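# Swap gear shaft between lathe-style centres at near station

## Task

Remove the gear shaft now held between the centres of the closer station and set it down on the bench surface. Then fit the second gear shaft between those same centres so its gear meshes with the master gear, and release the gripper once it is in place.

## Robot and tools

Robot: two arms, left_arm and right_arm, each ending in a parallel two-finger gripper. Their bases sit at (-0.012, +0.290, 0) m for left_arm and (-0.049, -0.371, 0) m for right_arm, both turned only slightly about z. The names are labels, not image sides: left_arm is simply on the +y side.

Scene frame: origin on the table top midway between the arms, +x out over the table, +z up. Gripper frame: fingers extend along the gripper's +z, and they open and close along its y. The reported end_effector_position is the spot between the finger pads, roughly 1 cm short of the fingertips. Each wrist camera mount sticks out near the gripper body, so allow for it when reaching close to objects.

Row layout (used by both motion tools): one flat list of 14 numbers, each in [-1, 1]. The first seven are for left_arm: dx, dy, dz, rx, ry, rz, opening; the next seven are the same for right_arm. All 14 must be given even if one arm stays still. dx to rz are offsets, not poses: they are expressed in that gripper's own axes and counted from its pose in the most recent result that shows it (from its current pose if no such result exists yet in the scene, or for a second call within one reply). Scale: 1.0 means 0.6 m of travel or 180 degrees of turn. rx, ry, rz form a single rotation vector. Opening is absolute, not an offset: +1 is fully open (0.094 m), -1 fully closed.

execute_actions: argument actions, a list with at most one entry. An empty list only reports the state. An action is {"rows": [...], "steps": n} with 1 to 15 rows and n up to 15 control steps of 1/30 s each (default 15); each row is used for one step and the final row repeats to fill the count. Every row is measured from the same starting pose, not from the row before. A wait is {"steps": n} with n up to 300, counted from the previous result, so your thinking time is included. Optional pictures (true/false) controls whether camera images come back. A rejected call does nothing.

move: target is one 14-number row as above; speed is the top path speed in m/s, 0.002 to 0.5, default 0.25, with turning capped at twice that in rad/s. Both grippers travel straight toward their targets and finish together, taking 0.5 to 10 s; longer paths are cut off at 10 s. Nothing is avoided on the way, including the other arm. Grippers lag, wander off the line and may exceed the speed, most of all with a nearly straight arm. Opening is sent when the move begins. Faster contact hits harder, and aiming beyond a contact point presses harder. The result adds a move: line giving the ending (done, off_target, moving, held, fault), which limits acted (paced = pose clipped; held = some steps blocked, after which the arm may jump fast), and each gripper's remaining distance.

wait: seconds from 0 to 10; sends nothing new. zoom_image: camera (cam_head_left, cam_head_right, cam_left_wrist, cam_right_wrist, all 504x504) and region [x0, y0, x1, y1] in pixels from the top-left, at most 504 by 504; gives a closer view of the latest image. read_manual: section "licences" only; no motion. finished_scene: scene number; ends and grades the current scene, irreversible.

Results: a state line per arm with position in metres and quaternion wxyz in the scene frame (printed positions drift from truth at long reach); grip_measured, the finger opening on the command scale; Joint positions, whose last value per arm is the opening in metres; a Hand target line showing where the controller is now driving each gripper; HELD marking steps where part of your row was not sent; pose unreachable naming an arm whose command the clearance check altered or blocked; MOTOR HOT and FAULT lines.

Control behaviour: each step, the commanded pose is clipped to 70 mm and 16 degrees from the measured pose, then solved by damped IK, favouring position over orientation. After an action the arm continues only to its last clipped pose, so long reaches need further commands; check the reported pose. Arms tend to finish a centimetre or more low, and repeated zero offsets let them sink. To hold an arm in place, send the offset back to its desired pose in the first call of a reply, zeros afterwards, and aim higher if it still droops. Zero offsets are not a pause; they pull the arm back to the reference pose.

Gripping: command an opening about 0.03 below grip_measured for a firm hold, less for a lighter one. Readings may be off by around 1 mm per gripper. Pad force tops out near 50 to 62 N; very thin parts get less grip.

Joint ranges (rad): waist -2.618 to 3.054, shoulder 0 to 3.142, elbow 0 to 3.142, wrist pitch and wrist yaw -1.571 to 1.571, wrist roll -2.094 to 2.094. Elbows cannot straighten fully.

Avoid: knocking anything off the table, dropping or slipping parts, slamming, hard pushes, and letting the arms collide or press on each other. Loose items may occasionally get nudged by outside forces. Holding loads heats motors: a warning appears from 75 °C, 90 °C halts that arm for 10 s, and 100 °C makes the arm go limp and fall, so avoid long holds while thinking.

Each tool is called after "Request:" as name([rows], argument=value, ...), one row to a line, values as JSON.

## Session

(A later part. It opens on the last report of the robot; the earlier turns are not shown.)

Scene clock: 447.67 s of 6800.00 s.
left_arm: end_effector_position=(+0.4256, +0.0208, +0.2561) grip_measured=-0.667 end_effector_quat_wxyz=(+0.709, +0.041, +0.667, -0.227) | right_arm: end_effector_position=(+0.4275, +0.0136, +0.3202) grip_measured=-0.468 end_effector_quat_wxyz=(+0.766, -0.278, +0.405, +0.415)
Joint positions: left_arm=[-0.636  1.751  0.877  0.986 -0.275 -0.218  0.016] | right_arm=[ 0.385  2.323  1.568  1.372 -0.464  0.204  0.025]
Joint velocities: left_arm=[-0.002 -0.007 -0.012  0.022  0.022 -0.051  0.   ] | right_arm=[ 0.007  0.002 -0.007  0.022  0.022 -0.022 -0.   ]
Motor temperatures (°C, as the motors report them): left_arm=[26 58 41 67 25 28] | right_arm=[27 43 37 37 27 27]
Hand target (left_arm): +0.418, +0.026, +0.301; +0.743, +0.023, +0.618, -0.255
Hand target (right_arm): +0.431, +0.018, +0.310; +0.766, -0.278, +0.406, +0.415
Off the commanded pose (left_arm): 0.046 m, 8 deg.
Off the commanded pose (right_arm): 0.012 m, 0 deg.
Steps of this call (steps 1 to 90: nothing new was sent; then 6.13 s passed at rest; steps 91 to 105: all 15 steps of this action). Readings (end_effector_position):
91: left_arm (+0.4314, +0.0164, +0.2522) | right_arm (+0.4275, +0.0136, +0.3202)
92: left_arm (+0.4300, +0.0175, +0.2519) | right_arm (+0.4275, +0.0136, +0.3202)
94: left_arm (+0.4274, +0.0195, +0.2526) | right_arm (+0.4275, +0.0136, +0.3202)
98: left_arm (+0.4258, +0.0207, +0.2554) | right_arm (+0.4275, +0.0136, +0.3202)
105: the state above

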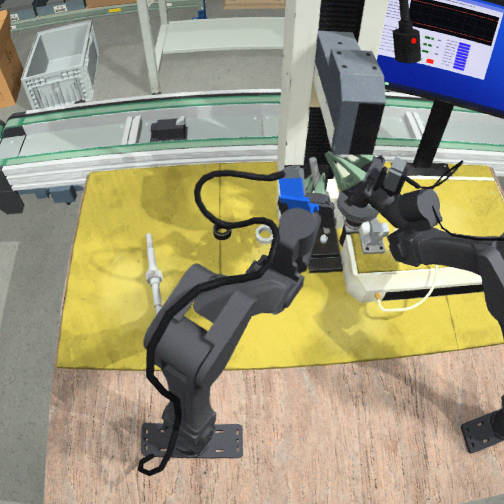

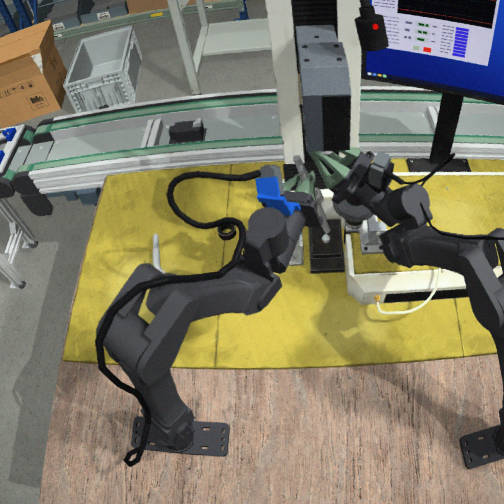

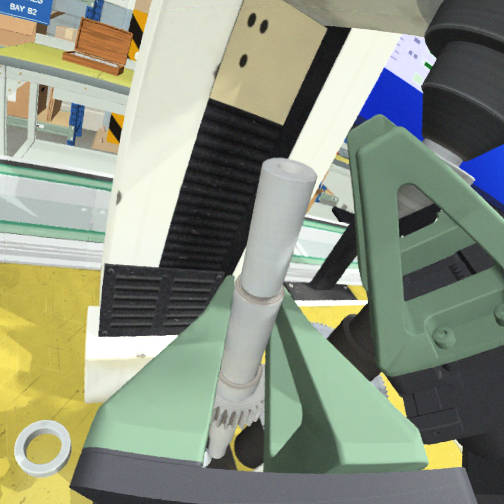

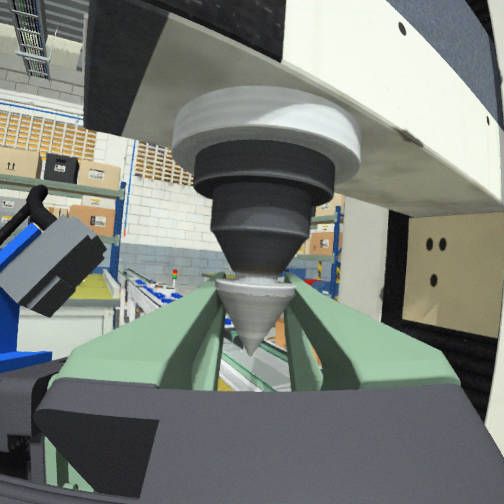

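Request:
execute_actions([
  {"rows":[[-0.07,-0.004,-0.013,0.008,-0.04,-0.014,-0.75,0.02,0,0,0,0,0,-0.5],[-0.066,-0.004,-0.013,0.008,-0.04,-0.014,-0.75,0.02,0,0,0,0,0,-0.5],[-0.062,-0.004,-0.013,0.008,-0.04,-0.014,-0.75,0.02,0,0,0,0,0,-0.5],[-0.056,-0.004,-0.013,0.008,-0.04,-0.014,-0.75,0.02,0,0,0,0,0,-0.5],[-0.05,-0.003,-0.013,0.008,-0.04,-0.014,-0.75,0.02,0,0,0,0,0,-0.5]],"steps":15},
])

Request:
zoom_image(camera="cam_head_right", region=[290, 200, 360, 270])

Request:
zoom_image(camera="cam_head_left", region=[290, 200, 360, 270])

Scene clock: 458.73 s of 6800.00 s.
left_arm: end_effector_position=(+0.4193, +0.0255, +0.2409) grip_measured=-0.667 end_effector_quat_wxyz=(+0.702, +0.043, +0.675, -0.224) | right_arm: end_effector_position=(+0.4275, +0.0136, +0.3202) grip_measured=-0.468 end_effector_quat_wxyz=(+0.766, -0.278, +0.405, +0.415)
Joint positions: left_arm=[-0.636  1.747  0.824  1.012 -0.274 -0.222  0.016] | right_arm=[ 0.385  2.323  1.568  1.372 -0.464  0.204  0.025]
Joint velocities: left_arm=[-0.012  0.012  0.002  0.051  0.022 -0.007  0.001] | right_arm=[ 0.007  0.002 -0.002 -0.037  0.022 -0.022 -0.   ]
Motor temperatures (°C, as the motors report them): left_arm=[26 60 40 66 25 28] | right_arm=[27 43 37 37 27 27]
Hand target (left_arm): +0.416, +0.031, +0.284; +0.742, +0.022, +0.621, -0.253
Hand target (right_arm): +0.431, +0.018, +0.310; +0.766, -0.278, +0.406, +0.415
Off the commanded pose (left_arm): 0.044 m, 9 deg.
Off the commanded pose (right_arm): 0.012 m, 0 deg.
Steps of this call (steps 1 to 90: nothing new was sent; then 7.57 s passed at rest; steps 91 to 105: all 15 steps of this action). Readings (end_effector_position):
91: left_arm (+0.4252, +0.0210, +0.2552) | right_arm (+0.4275, +0.0136, +0.3202)
92: left_arm (+0.4243, +0.0217, +0.2541) | right_arm (+0.4275, +0.0136, +0.3202)
94: left_arm (+0.4227, +0.0229, +0.2496) | right_arm (+0.4275, +0.0136, +0.3202)
98: left_arm (+0.4200, +0.0250, +0.2402) | right_arm (+0.4275, +0.0136, +0.3202)
105: the state above

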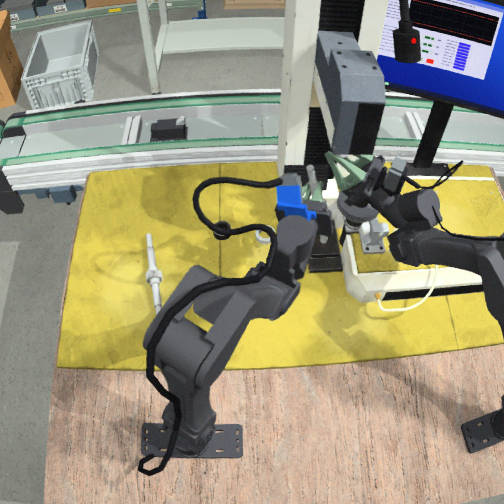

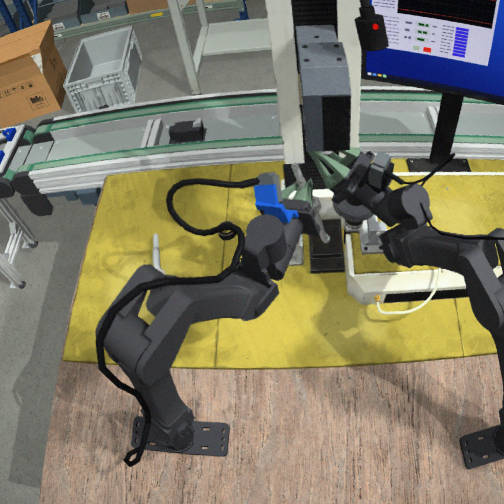

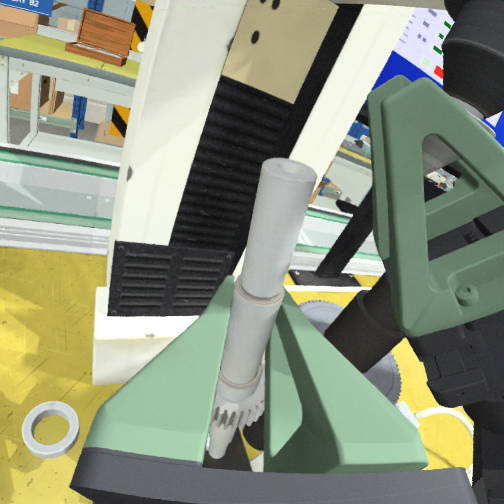

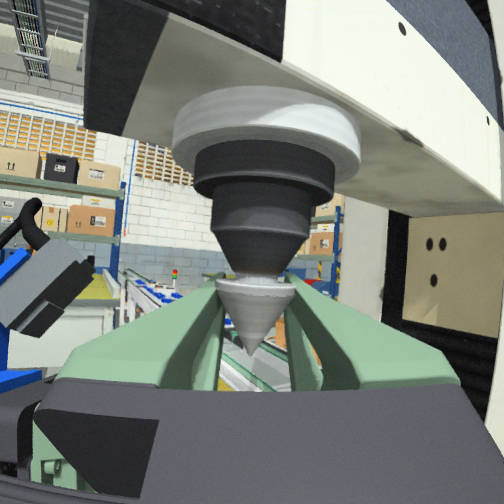

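Region (290, 200, 360, 270) of cam_head_right's 504x504 image, scaled by 7.200, with more detail than that image has.

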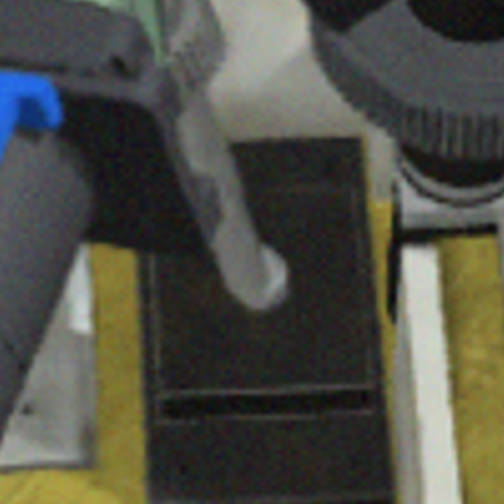

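Region (290, 200, 360, 270) of cam_head_left's 504x504 image, scaled by 7.200, with more detail than that image has.

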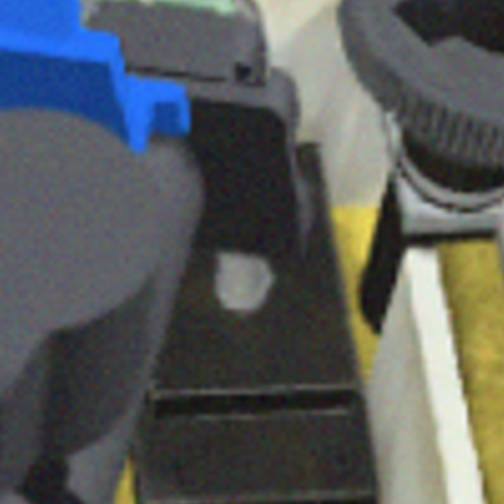

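Request:
execute_actions([
  {"rows":[[-0.09,-0.015,0,0.01,-0.046,-0.016,-0.75,0.02,0,0,0,0,0,-0.5],[-0.09,-0.015,0,0.01,-0.046,-0.016,-0.75,0.02,0,0,0,0,0,-0.5],[-0.09,-0.015,0,0.01,-0.046,-0.016,-0.75,0.02,0,0,0,0,0,-0.5],[-0.09,-0.015,0,0.01,-0.046,-0.016,-0.75,0.02,0,0,0,0,0,-0.5],[-0.09,-0.015,0,0.01,-0.046,-0.016,-0.75,0.02,0,0,0,0,0,-0.5],[-0.09,-0.015,0.005,0.01,-0.046,-0.016,-0.75,0.02,0,0,0,0,0,-0.5],[-0.09,-0.015,0.014,0.01,-0.046,-0.016,-0.75,0.02,0,0,0,0,0,-0.5]],"steps":15},
])

Request:
zoom_image(camera="cam_head_right", region=[290, 200, 360, 270])

Request:
zoom_image(camera="cam_head_left", region=[290, 200, 360, 270])

Scene clock: 469.70 s of 6800.00 s.
left_arm: end_effector_position=(+0.4206, +0.0271, +0.2389) grip_measured=-0.667 end_effector_quat_wxyz=(+0.699, +0.042, +0.678, -0.223) | right_arm: end_effector_position=(+0.4275, +0.0136, +0.3202) grip_measured=-0.468 end_effector_quat_wxyz=(+0.766, -0.278, +0.405, +0.415)
Joint positions: left_arm=[-0.63   1.747  0.824  1.004 -0.271 -0.225  0.016] | right_arm=[ 0.385  2.323  1.568  1.372 -0.464  0.204  0.025]
Joint velocities: left_arm=[ 0.027 -0.002 -0.037 -0.066  0.051  0.022 -0.001] | right_arm=[-0.002 -0.022 -0.007 -0.007 -0.037  0.022  0.001]
Motor temperatures (°C, as the motors report them): left_arm=[26 59 40 68 25 28] | right_arm=[27 43 37 37 27 27]
Hand target (left_arm): +0.421, +0.030, +0.295; +0.741, +0.022, +0.620, -0.255
Hand target (right_arm): +0.431, +0.018, +0.310; +0.766, -0.278, +0.406, +0.415
Off the commanded pose (left_arm): 0.057 m, 9 deg.
Off the commanded pose (right_arm): 0.012 m, 0 deg.
Steps of this call (steps 1 to 90: nothing new was sent; then 7.47 s passed at rest; steps 91 to 105: all 15 steps of this action). Readings (end_effector_position):
91: left_arm (+0.4192, +0.0256, +0.2422) | right_arm (+0.4275, +0.0136, +0.3202)
92: left_arm (+0.4192, +0.0256, +0.2421) | right_arm (+0.4275, +0.0136, +0.3202)
94: left_arm (+0.4192, +0.0256, +0.2415) | right_arm (+0.4275, +0.0136, +0.3202)
98: left_arm (+0.4194, +0.0256, +0.2404) | right_arm (+0.4275, +0.0136, +0.3202)
105: the state above

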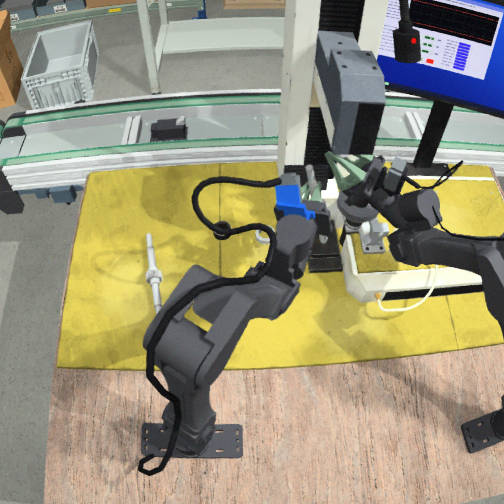

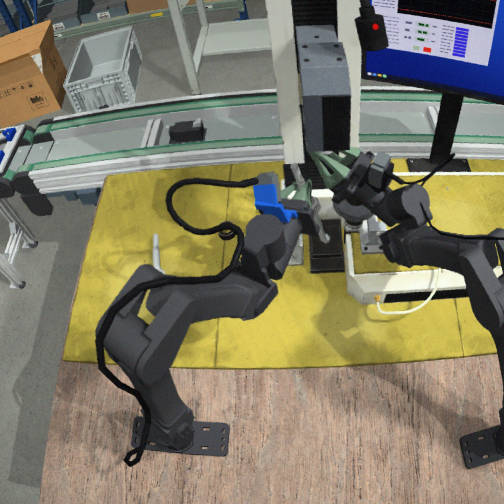

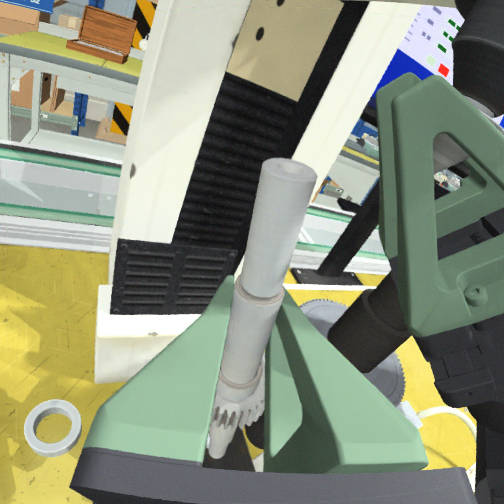

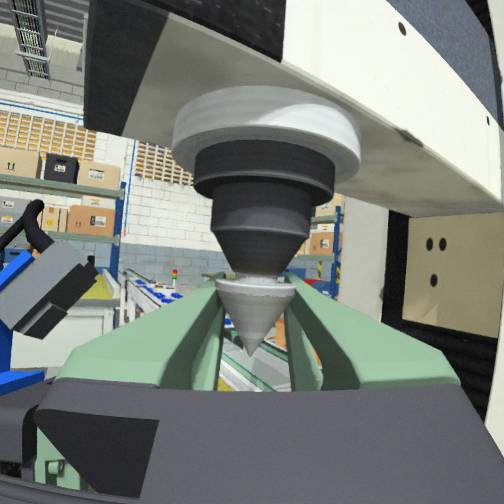

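Region (290, 200, 360, 270) of cam_head_right's 504x504 image, scaled by 7.200, with more detail than that image has.

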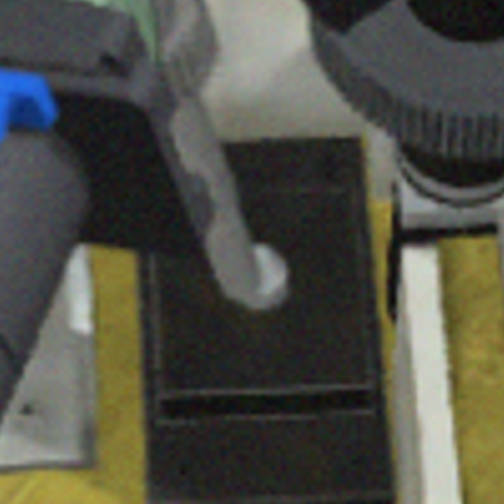

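Region (290, 200, 360, 270) of cam_head_left's 504x504 image, scaled by 7.200, with more detail than that image has.

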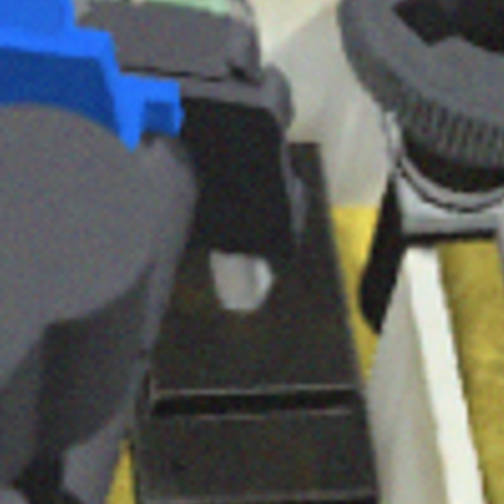

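Request:
execute_actions([
  {"rows":[[-0.13,-0.015,0,0.01,-0.06,-0.016,-0.75,0.02,0,0,0,0,0,-0.5]],"steps":15},
])

Request:
zoom_image(camera="cam_head_right", region=[290,200,360,270])

Request:
zoom_image(camera="cam_head_left", region=[290,200,360,270])

Scene clock: 500.23 s of 6800.00 s.
left_arm: end_effector_position=(+0.4184, +0.0345, +0.2576) grip_measured=-0.667 end_effector_quat_wxyz=(+0.708, +0.036, +0.668, -0.226) | right_arm: end_effector_position=(+0.4275, +0.0136, +0.3202) grip_measured=-0.468 end_effector_quat_wxyz=(+0.766, -0.278, +0.405, +0.415)
Joint positions: left_arm=[-0.62   1.699  0.824  0.985 -0.268 -0.226  0.016] | right_arm=[ 0.385  2.323  1.568  1.372 -0.464  0.204  0.025]
Joint velocities: left_arm=[-0.007  0.007  0.012 -0.022  0.11  -0.066 -0.001] | right_arm=[ 0.002 -0.002 -0.012  0.007  0.037  0.022 -0.   ]
Motor temperatures (°C, as the motors report them): left_arm=[26 61 45 68 25 28] | right_arm=[27 44 38 37 27 27]
Hand target (left_arm): +0.415, +0.040, +0.315; +0.753, +0.016, +0.607, -0.255
Hand target (right_arm): +0.431, +0.018, +0.310; +0.766, -0.278, +0.406, +0.415
Off the commanded pose (left_arm): 0.059 m, 10 deg.
Off the commanded pose (right_arm): 0.012 m, 0 deg.
Steps of this call (steps 1 to 90: nothing new was sent; then 27.03 s passed at rest; steps 91 to 105: all 15 steps of this action). Readings (end_effector_position):
91: left_arm (+0.4203, +0.0273, +0.2400) | right_arm (+0.4275, +0.0136, +0.3202)
92: left_arm (+0.4200, +0.0280, +0.2410) | right_arm (+0.4275, +0.0136, +0.3202)
94: left_arm (+0.4196, +0.0308, +0.2470) | right_arm (+0.4275, +0.0136, +0.3202)
98: left_arm (+0.4185, +0.0344, +0.2573) | right_arm (+0.4275, +0.0136, +0.3202)
105: the state above

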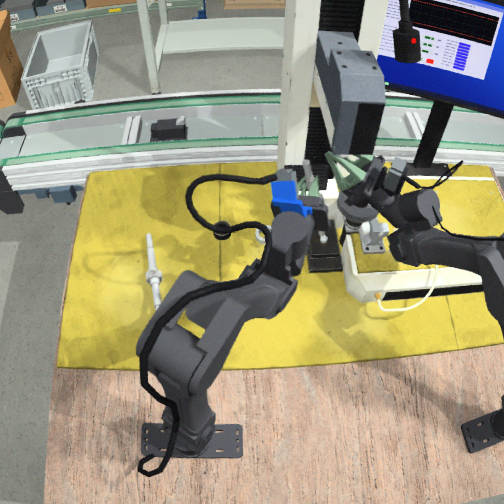

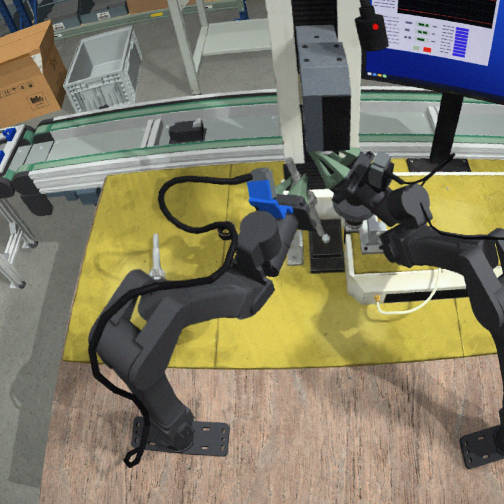

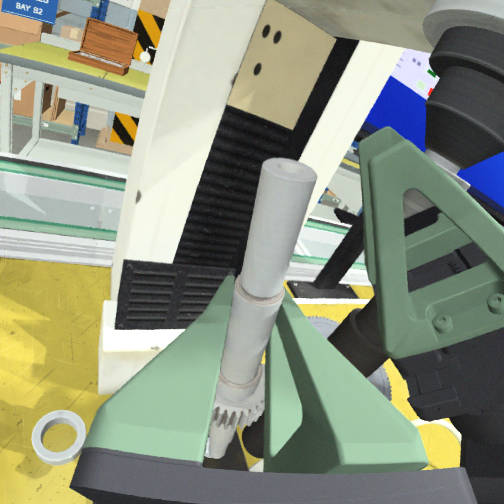

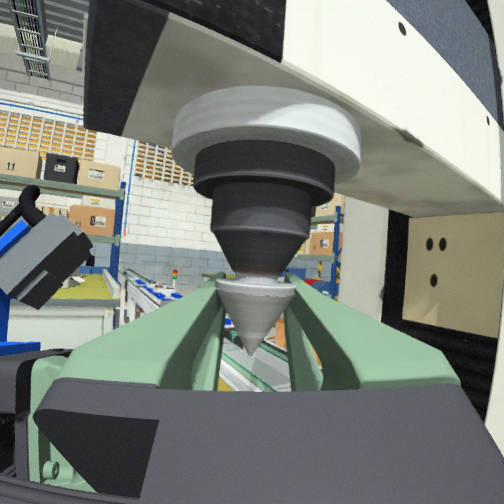

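Region (290, 200, 360, 270) of cam_head_right's 504x504 image, scaled by 7.200, with more detail than that image has.

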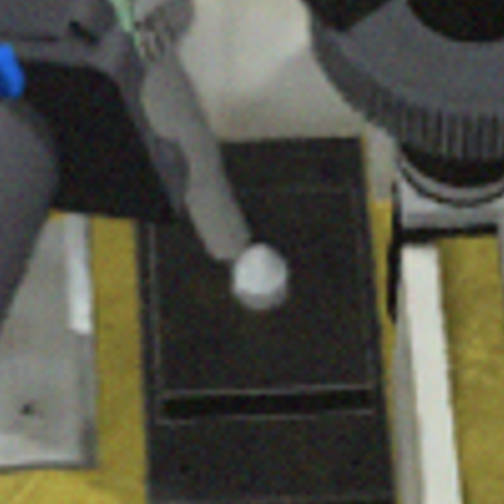

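Region (290, 200, 360, 270) of cam_head_left's 504x504 image, scaled by 7.200, with more detail than that image has.

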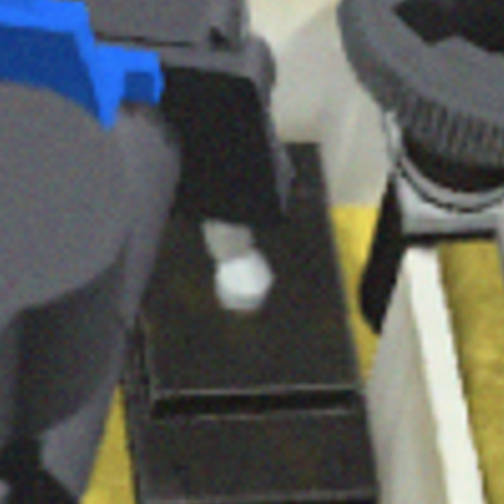

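Request:
execute_actions([
  {"rows":[[-0.095,-0.027,0.024,0.01,-0.05,-0.016,-0.75,0.02,0,0,0,0,0,-0.5]],"steps":15},
])

Request:
zoom_image(camera="cam_head_right", region=[290,200,360,270])

Request:
zoom_image(camera="cam_head_left", region=[290,200,360,270])

Scene clock: 509.60 s of 6800.00 s.
left_arm: end_effector_position=(+0.4240, +0.0305, +0.2729) grip_measured=-0.667 end_effector_quat_wxyz=(+0.716, +0.032, +0.657, -0.231) | right_arm: end_effector_position=(+0.4275, +0.0136, +0.3202) grip_measured=-0.468 end_effector_quat_wxyz=(+0.766, -0.278, +0.405, +0.415)
Joint positions: left_arm=[-0.62   1.705  0.873  0.971 -0.268 -0.226  0.016] | right_arm=[ 0.385  2.323  1.568  1.372 -0.464  0.204  0.025]
Joint velocities: left_arm=[-0.017  0.007 -0.002  0.037  0.022  0.051  0.   ] | right_arm=[-0.007  0.002  0.002 -0.037 -0.022  0.022  0.001]
Motor temperatures (°C, as the motors report them): left_arm=[26 61 45 69 25 28] | right_arm=[27 44 38 37 27 27]
Hand target (left_arm): +0.423, +0.031, +0.317; +0.751, +0.013, +0.608, -0.258
Hand target (right_arm): +0.431, +0.018, +0.310; +0.766, -0.278, +0.406, +0.415
Off the commanded pose (left_arm): 0.045 m, 8 deg.
Off the commanded pose (right_arm): 0.012 m, 0 deg.
Steps of this call (steps 1 to 90: nothing new was sent; then 5.87 s passed at rest; steps 91 to 105: all 15 steps of this action). Readings (end_effector_position):
91: left_arm (+0.4189, +0.0342, +0.2586) | right_arm (+0.4275, +0.0136, +0.3202)
92: left_arm (+0.4201, +0.0334, +0.2595) | right_arm (+0.4275, +0.0136, +0.3202)
94: left_arm (+0.4221, +0.0319, +0.2639) | right_arm (+0.4275, +0.0136, +0.3202)
98: left_arm (+0.4238, +0.0307, +0.2717) | right_arm (+0.4275, +0.0136, +0.3202)
105: the state above

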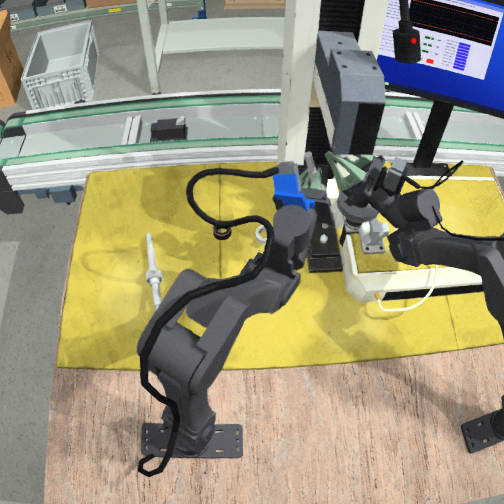

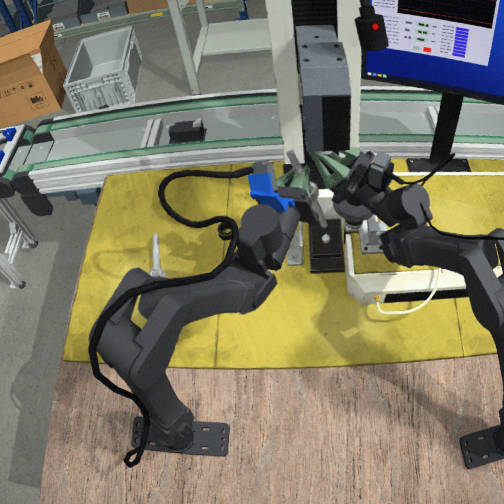

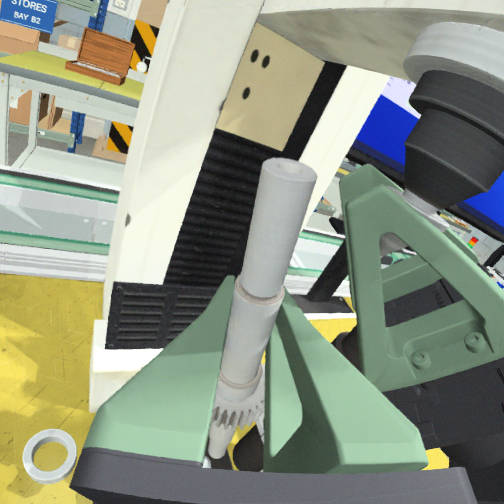

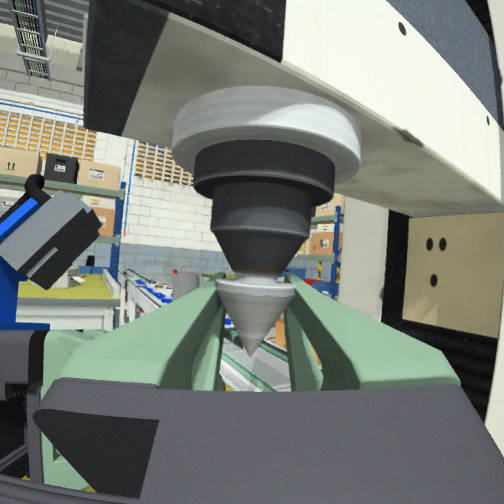

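Region (290, 200, 360, 270) of cam_head_right's 504x504 image, scaled by 7.200, with more detail than that image has.

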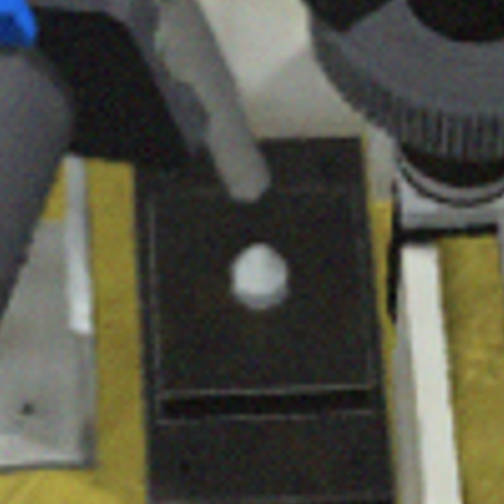

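Region (290, 200, 360, 270) of cam_head_left's 504x504 image, scaled by 7.200, with more detail than that image has.

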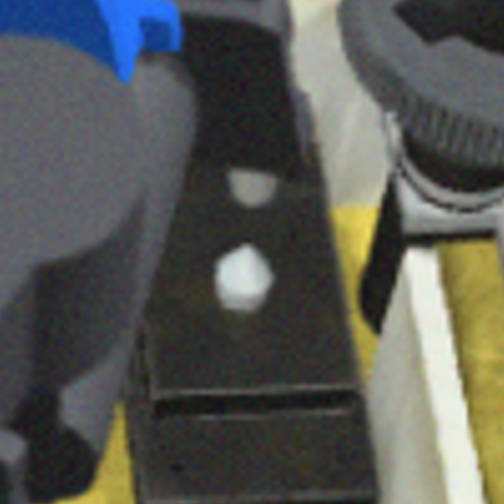

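Request:
execute_actions([
  {"rows":[[-0.035,-0.012,0.012,0.01,-0.043,-0.016,-0.75,0.02,0,0,0,0,0,-0.5]],"steps":15},
])

Request:
zoom_image(camera="cam_head_right", region=[290,200,360,270])

Request:
zoom_image(camera="cam_head_left", region=[290,200,360,270])

Scene clock: 518.53 s of 6800.00 s.
left_arm: end_effector_position=(+0.4320, +0.0247, +0.2473) grip_measured=-0.667 end_effector_quat_wxyz=(+0.710, +0.033, +0.664, -0.230) | right_arm: end_effector_position=(+0.4275, +0.0136, +0.3202) grip_measured=-0.468 end_effector_quat_wxyz=(+0.766, -0.278, +0.405, +0.415)
Joint positions: left_arm=[-0.62   1.789  0.873  1.036 -0.268 -0.233  0.016] | right_arm=[ 0.385  2.323  1.568  1.372 -0.464  0.204  0.025]
Joint velocities: left_arm=[ 0.002 -0.012  0.002 -0.081  0.051  0.007  0.   ] | right_arm=[ 0.007 -0.022 -0.007  0.037 -0.037  0.007 -0.001]
Motor temperatures (°C, as the motors report them): left_arm=[26 59 45 70 25 28] | right_arm=[27 44 38 37 27 27]
Hand target (left_arm): +0.425, +0.029, +0.294; +0.751, +0.012, +0.607, -0.262
Hand target (right_arm): +0.431, +0.018, +0.310; +0.766, -0.278, +0.406, +0.415
Off the commanded pose (left_arm): 0.049 m, 9 deg.
Off the commanded pose (right_arm): 0.012 m, 0 deg.
Steps of this call (steps 1 to 90: nothing new was sent; then 5.43 s passed at rest; steps 91 to 105: all 15 steps of this action). Readings (end_effector_position):
91: left_arm (+0.4246, +0.0301, +0.2719) | right_arm (+0.4275, +0.0136, +0.3202)
92: left_arm (+0.4256, +0.0294, +0.2709) | right_arm (+0.4275, +0.0136, +0.3202)
94: left_arm (+0.4282, +0.0275, +0.2627) | right_arm (+0.4275, +0.0136, +0.3202)
98: left_arm (+0.4320, +0.0247, +0.2458) | right_arm (+0.4275, +0.0136, +0.3202)
105: the state above

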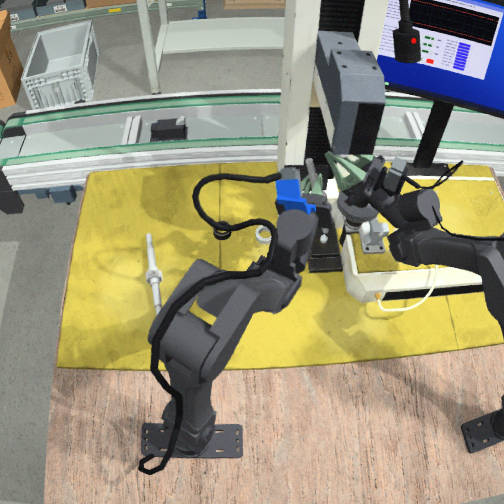

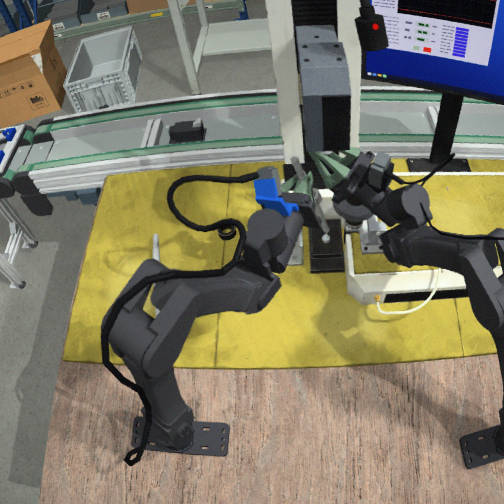

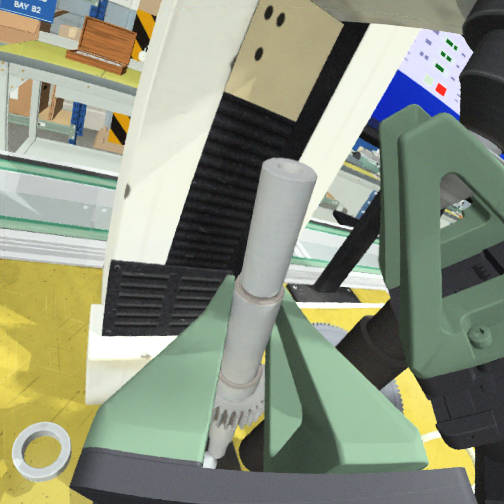

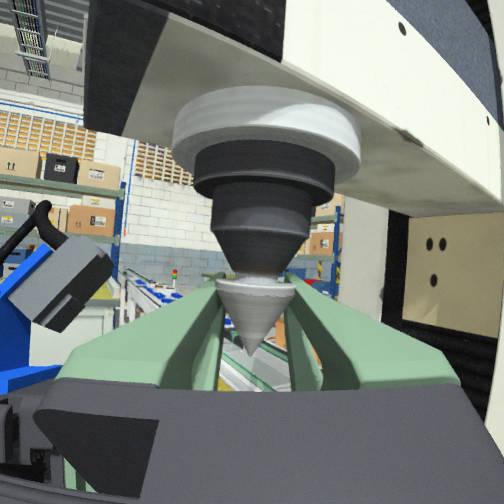

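Region (290, 200, 360, 270) of cam_head_right's 504x504 image, scaled by 7.200, with more detail than that image has.

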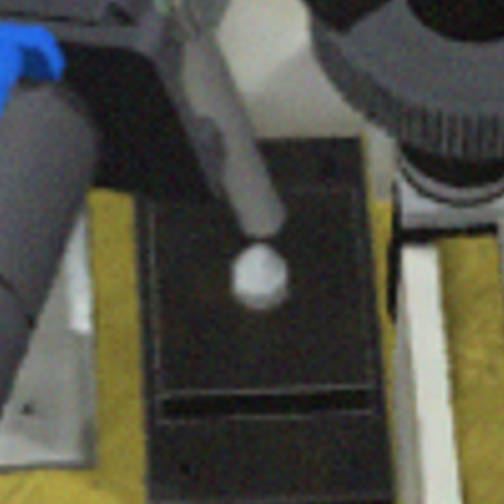

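Region (290, 200, 360, 270) of cam_head_left's 504x504 image, scaled by 7.200, with more detail than that image has.

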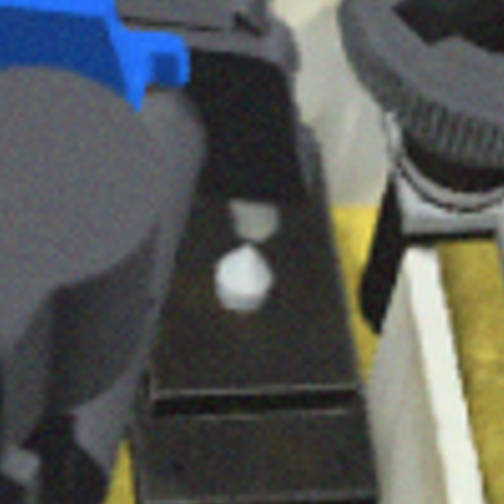

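Request:
execute_actions([
  {"rows":[[-0.066,-0.018,-0.024,0.01,-0.048,-0.016,-0.75,0.02,0,0,0,0,0,-0.5]],"steps":15},
])

Request:
zoom_image(camera="cam_head_right", region=[290,200,360,270])

Request:
zoom_image(camera="cam_head_left", region=[290,200,360,270])

Scene clock: 525.37 s of 6800.00 s.
left_arm: end_effector_position=(+0.4225, +0.0289, +0.2340) grip_measured=-0.667 end_effector_quat_wxyz=(+0.707, +0.032, +0.669, -0.227) | right_arm: end_effector_position=(+0.4275, +0.0136, +0.3202) grip_measured=-0.468 end_effector_quat_wxyz=(+0.766, -0.278, +0.405, +0.415)
Joint positions: left_arm=[-0.629  1.785  0.812  1.081 -0.281 -0.234  0.016] | right_arm=[ 0.385  2.323  1.568  1.372 -0.464  0.204  0.025]
Joint velocities: left_arm=[-0.007  0.007  0.012  0.066 -0.007  0.051 -0.   ] | right_arm=[ 0.007 -0.017 -0.002  0.007 -0.007  0.007  0.   ]
Motor temperatures (°C, as the motors report them): left_arm=[26 60 43 72 25 28] | right_arm=[27 44 38 37 27 27]
Hand target (left_arm): +0.413, +0.032, +0.285; +0.750, +0.010, +0.608, -0.261
Hand target (right_arm): +0.431, +0.018, +0.310; +0.766, -0.278, +0.406, +0.415
Off the commanded pose (left_arm): 0.053 m, 10 deg.
Off the commanded pose (right_arm): 0.012 m, 0 deg.
Steps of this call (steps 1 to 90: nothing new was sent; then 3.33 s passed at rest; steps 91 to 105: all 15 steps of this action). Readings (end_effector_position):
91: left_arm (+0.4311, +0.0251, +0.2471) | right_arm (+0.4275, +0.0136, +0.3202)
92: left_arm (+0.4291, +0.0264, +0.2462) | right_arm (+0.4275, +0.0136, +0.3202)
94: left_arm (+0.4257, +0.0276, +0.2405) | right_arm (+0.4275, +0.0136, +0.3202)
98: left_arm (+0.4227, +0.0282, +0.2325) | right_arm (+0.4275, +0.0136, +0.3202)
105: the state above

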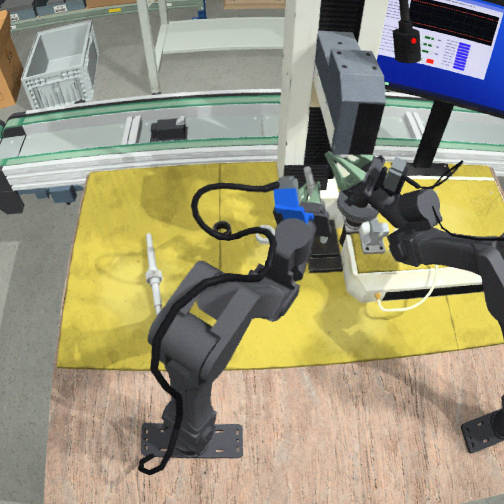

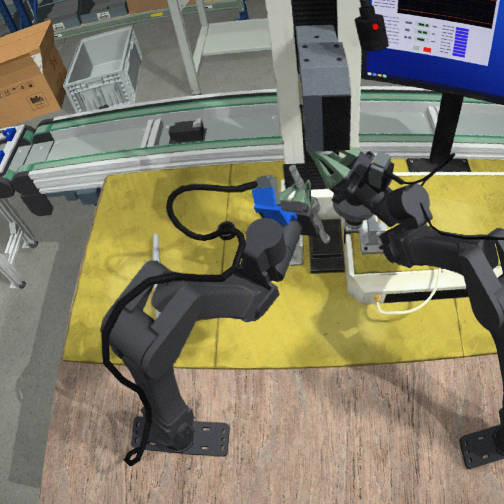

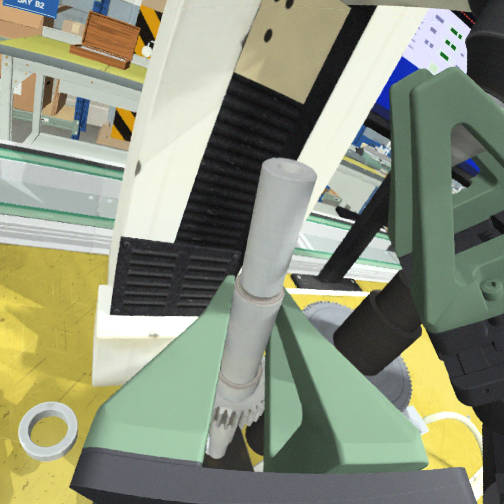

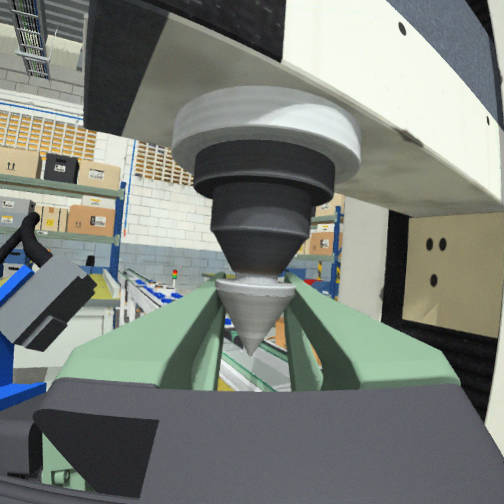

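Region (290, 200, 360, 270) of cam_head_right's 504x504 image, scaled by 7.200, with more detail than that image has.

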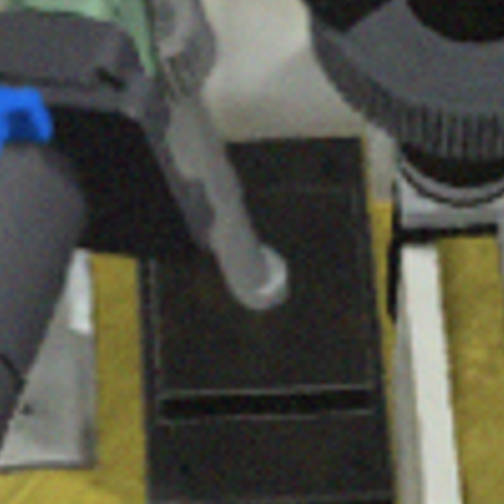

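Region (290, 200, 360, 270) of cam_head_left's 504x504 image, scaled by 7.200, with more detail than that image has.

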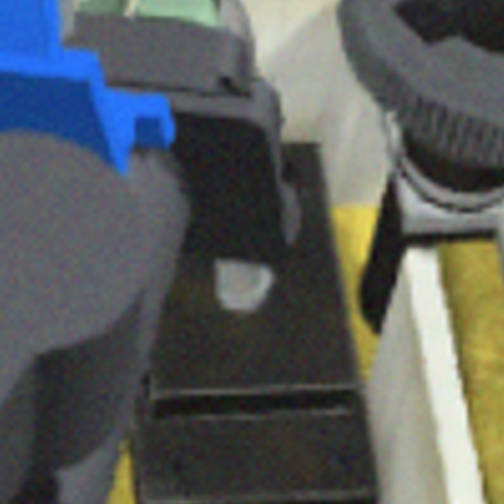

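Request:
execute_actions([
  {"rows":[[-0.112,-0.02,-0.02,0.01,-0.055,-0.016,-0.75,0.02,0,0,0,0,0,-0.5],[-0.112,-0.02,-0.02,0.01,-0.055,-0.016,-0.75,0.02,0,0,0,0,0,-0.5],[-0.112,-0.02,-0.02,0.01,-0.055,-0.016,-0.75,0.02,0,0,0,0,0,-0.5],[-0.112,-0.02,-0.02,0.01,-0.055,-0.016,-0.75,0.02,0,0,0,0,0,-0.5],[-0.112,-0.03,-0.004,0.01,-0.055,-0.016,-0.75,0.02,0,0,0,0,0,-0.5]],"steps":15},
])

Request:
zoom_image(camera="cam_head_right", region=[290,200,360,270])

Scene clock: 534.97 s of 6800.00 s.
left_arm: end_effector_position=(+0.4163, +0.0332, +0.2509) grip_measured=-0.667 end_effector_quat_wxyz=(+0.716, +0.024, +0.658, -0.231) | right_arm: end_effector_position=(+0.4275, +0.0136, +0.3202) grip_measured=-0.468 end_effector_quat_wxyz=(+0.766, -0.278, +0.405, +0.415)
Joint positions: left_arm=[-0.634  1.737  0.802  1.074 -0.295 -0.234  0.016] | right_arm=[ 0.385  2.323  1.568  1.372 -0.464  0.204  0.025]
Joint velocities: left_arm=[-0.002  0.007  0.002  0.007 -0.081 -0.066  0.   ] | right_arm=[-0.002  0.007  0.007  0.066  0.081  0.022  0.001]
Motor temperatures (°C, as the motors report them): left_arm=[26 62 42 73 25 28] | right_arm=[27 44 38 37 27 27]
Hand target (left_arm): +0.411, +0.034, +0.301; +0.754, +0.006, +0.603, -0.259
Hand target (right_arm): +0.431, +0.018, +0.310; +0.766, -0.278, +0.406, +0.415
Off the commanded pose (left_arm): 0.052 m, 9 deg.
Off the commanded pose (right_arm): 0.012 m, 0 deg.
Steps of this call (steps 1 to 90: nothing new was sent; then 6.10 s passed at rest; steps 91 to 105: all 15 steps of this action). Readings (end_effector_position):
91: left_arm (+0.4218, +0.0296, +0.2359) | right_arm (+0.4275, +0.0136, +0.3202)
92: left_arm (+0.4203, +0.0307, +0.2367) | right_arm (+0.4275, +0.0136, +0.3202)
94: left_arm (+0.4171, +0.0335, +0.2427) | right_arm (+0.4275, +0.0136, +0.3202)
98: left_arm (+0.4167, +0.0338, +0.2513) | right_arm (+0.4275, +0.0136, +0.3202)
105: the state above

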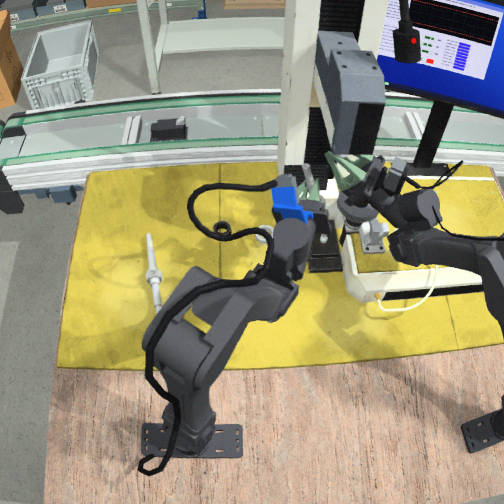

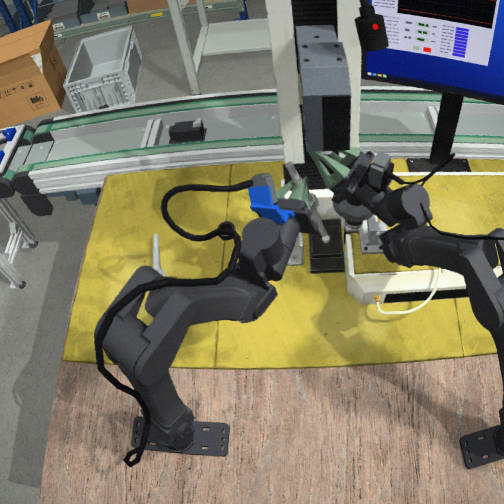

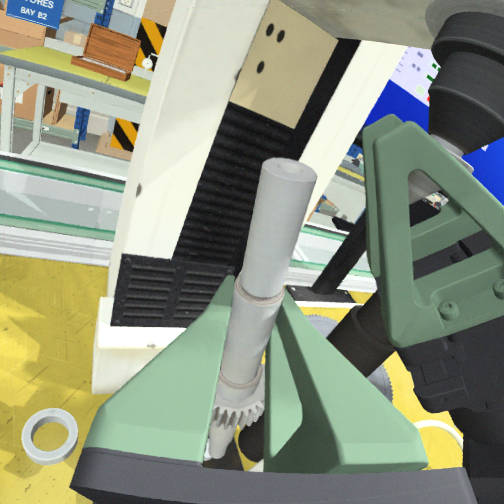

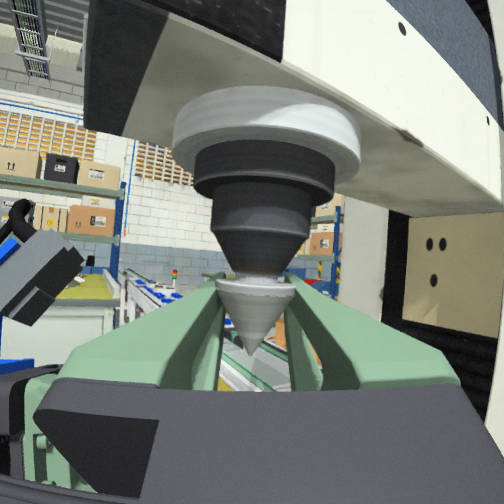

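Region (290, 200, 360, 270) of cam_head_right's 504x504 image, scaled by 7.200, with more detail than that image has.

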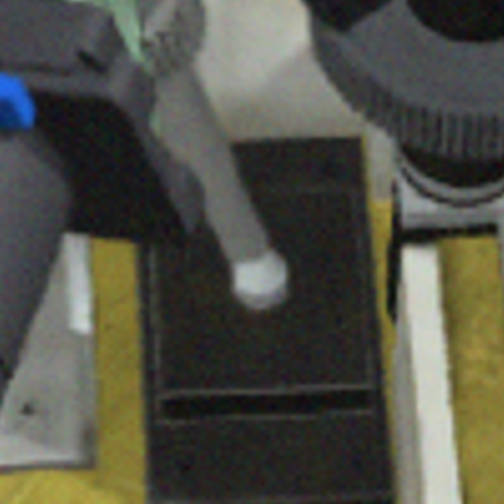

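Request:
execute_actions([
  {"rows":[[-0.08,-0.022,0.017,0.01,-0.048,-0.016,-0.75,0.02,0,0,0,0,0,-0.5]],"steps":15},
])

Request:
zoom_image(camera="cam_head_right", region=[290,200,360,270])

Scene clock: 540.33 s of 6800.00 s.
left_arm: end_effector_position=(+0.4164, +0.0334, +0.2509) grip_measured=-0.667 end_effector_quat_wxyz=(+0.716, +0.024, +0.658, -0.230) | right_arm: end_effector_position=(+0.4275, +0.0136, +0.3202) grip_measured=-0.468 end_effector_quat_wxyz=(+0.766, -0.278, +0.405, +0.415)
Joint positions: left_arm=[-0.634  1.737  0.802  1.074 -0.297 -0.234  0.016] | right_arm=[ 0.385  2.323  1.568  1.372 -0.464  0.204  0.025]
Joint velocities: left_arm=[-0.022  0.007 -0.002  0.007 -0.022 -0.022 -0.001] | right_arm=[ 0.017  0.002 -0.007 -0.022 -0.11  -0.037 -0.   ]
Motor temperatures (°C, as the motors report them): left_arm=[26 62 43 73 25 28] | right_arm=[27 44 38 37 27 27]
Hand target (left_arm): +0.416, +0.034, +0.300; +0.756, +0.002, +0.600, -0.261
Hand target (right_arm): +0.431, +0.018, +0.310; +0.766, -0.278, +0.406, +0.415
Off the commanded pose (left_arm): 0.051 m, 9 deg.
Off the commanded pose (right_arm): 0.012 m, 0 deg.
Steps of this call (steps 1 to 90: nothing new was sent; then 1.87 s passed at rest; steps 91 to 105: all 15 steps of this action). Readings (end_effector_position):
91: left_arm (+0.4164, +0.0334, +0.2509) | right_arm (+0.4275, +0.0136, +0.3202)
92: left_arm (+0.4164, +0.0334, +0.2509) | right_arm (+0.4275, +0.0136, +0.3202)
94: left_arm (+0.4164, +0.0334, +0.2509) | right_arm (+0.4275, +0.0136, +0.3202)
98: left_arm (+0.4164, +0.0334, +0.2509) | right_arm (+0.4275, +0.0136, +0.3202)
105: the state above

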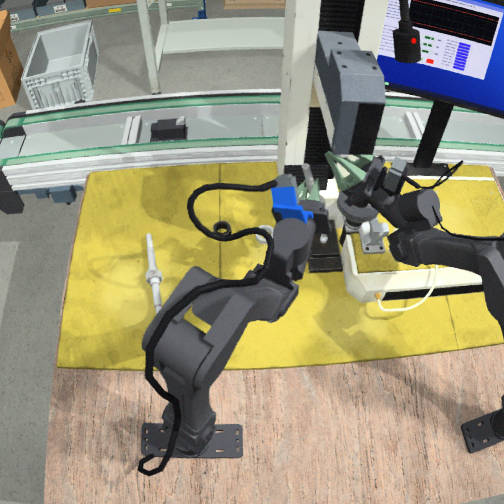

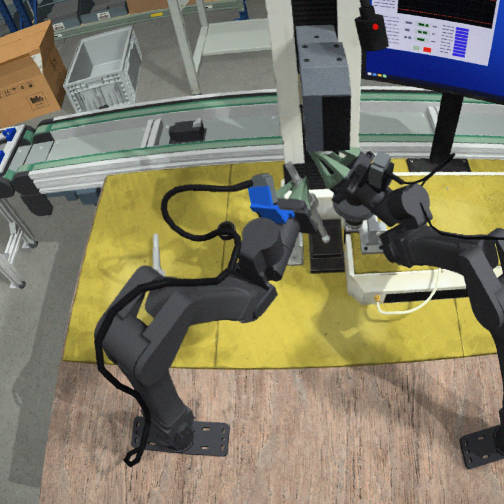

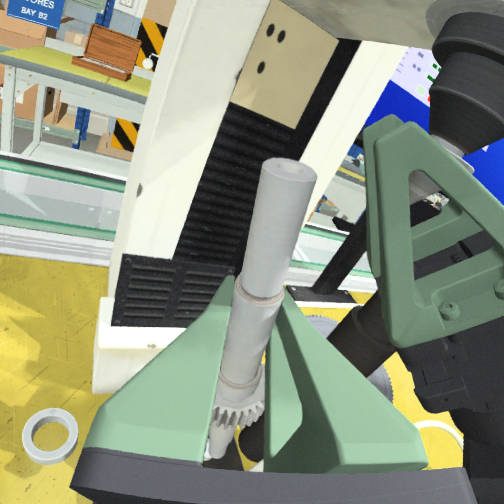

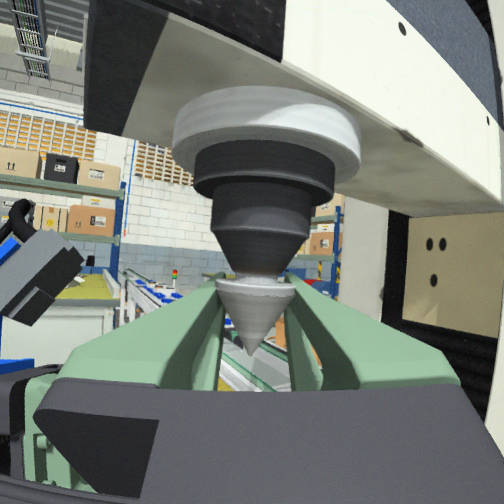

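Region (290, 200, 360, 270) of cam_head_right's 504x504 image, scaled by 7.200, with more detail than that image has.

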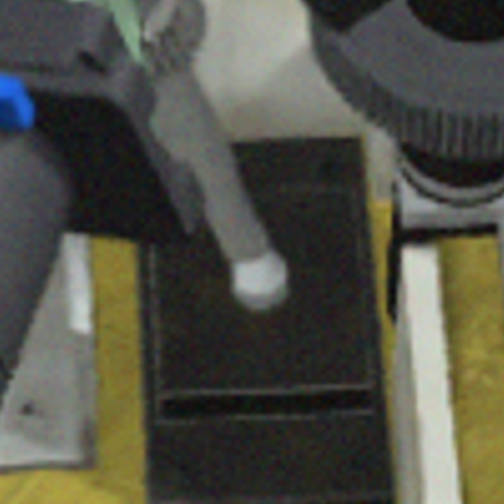

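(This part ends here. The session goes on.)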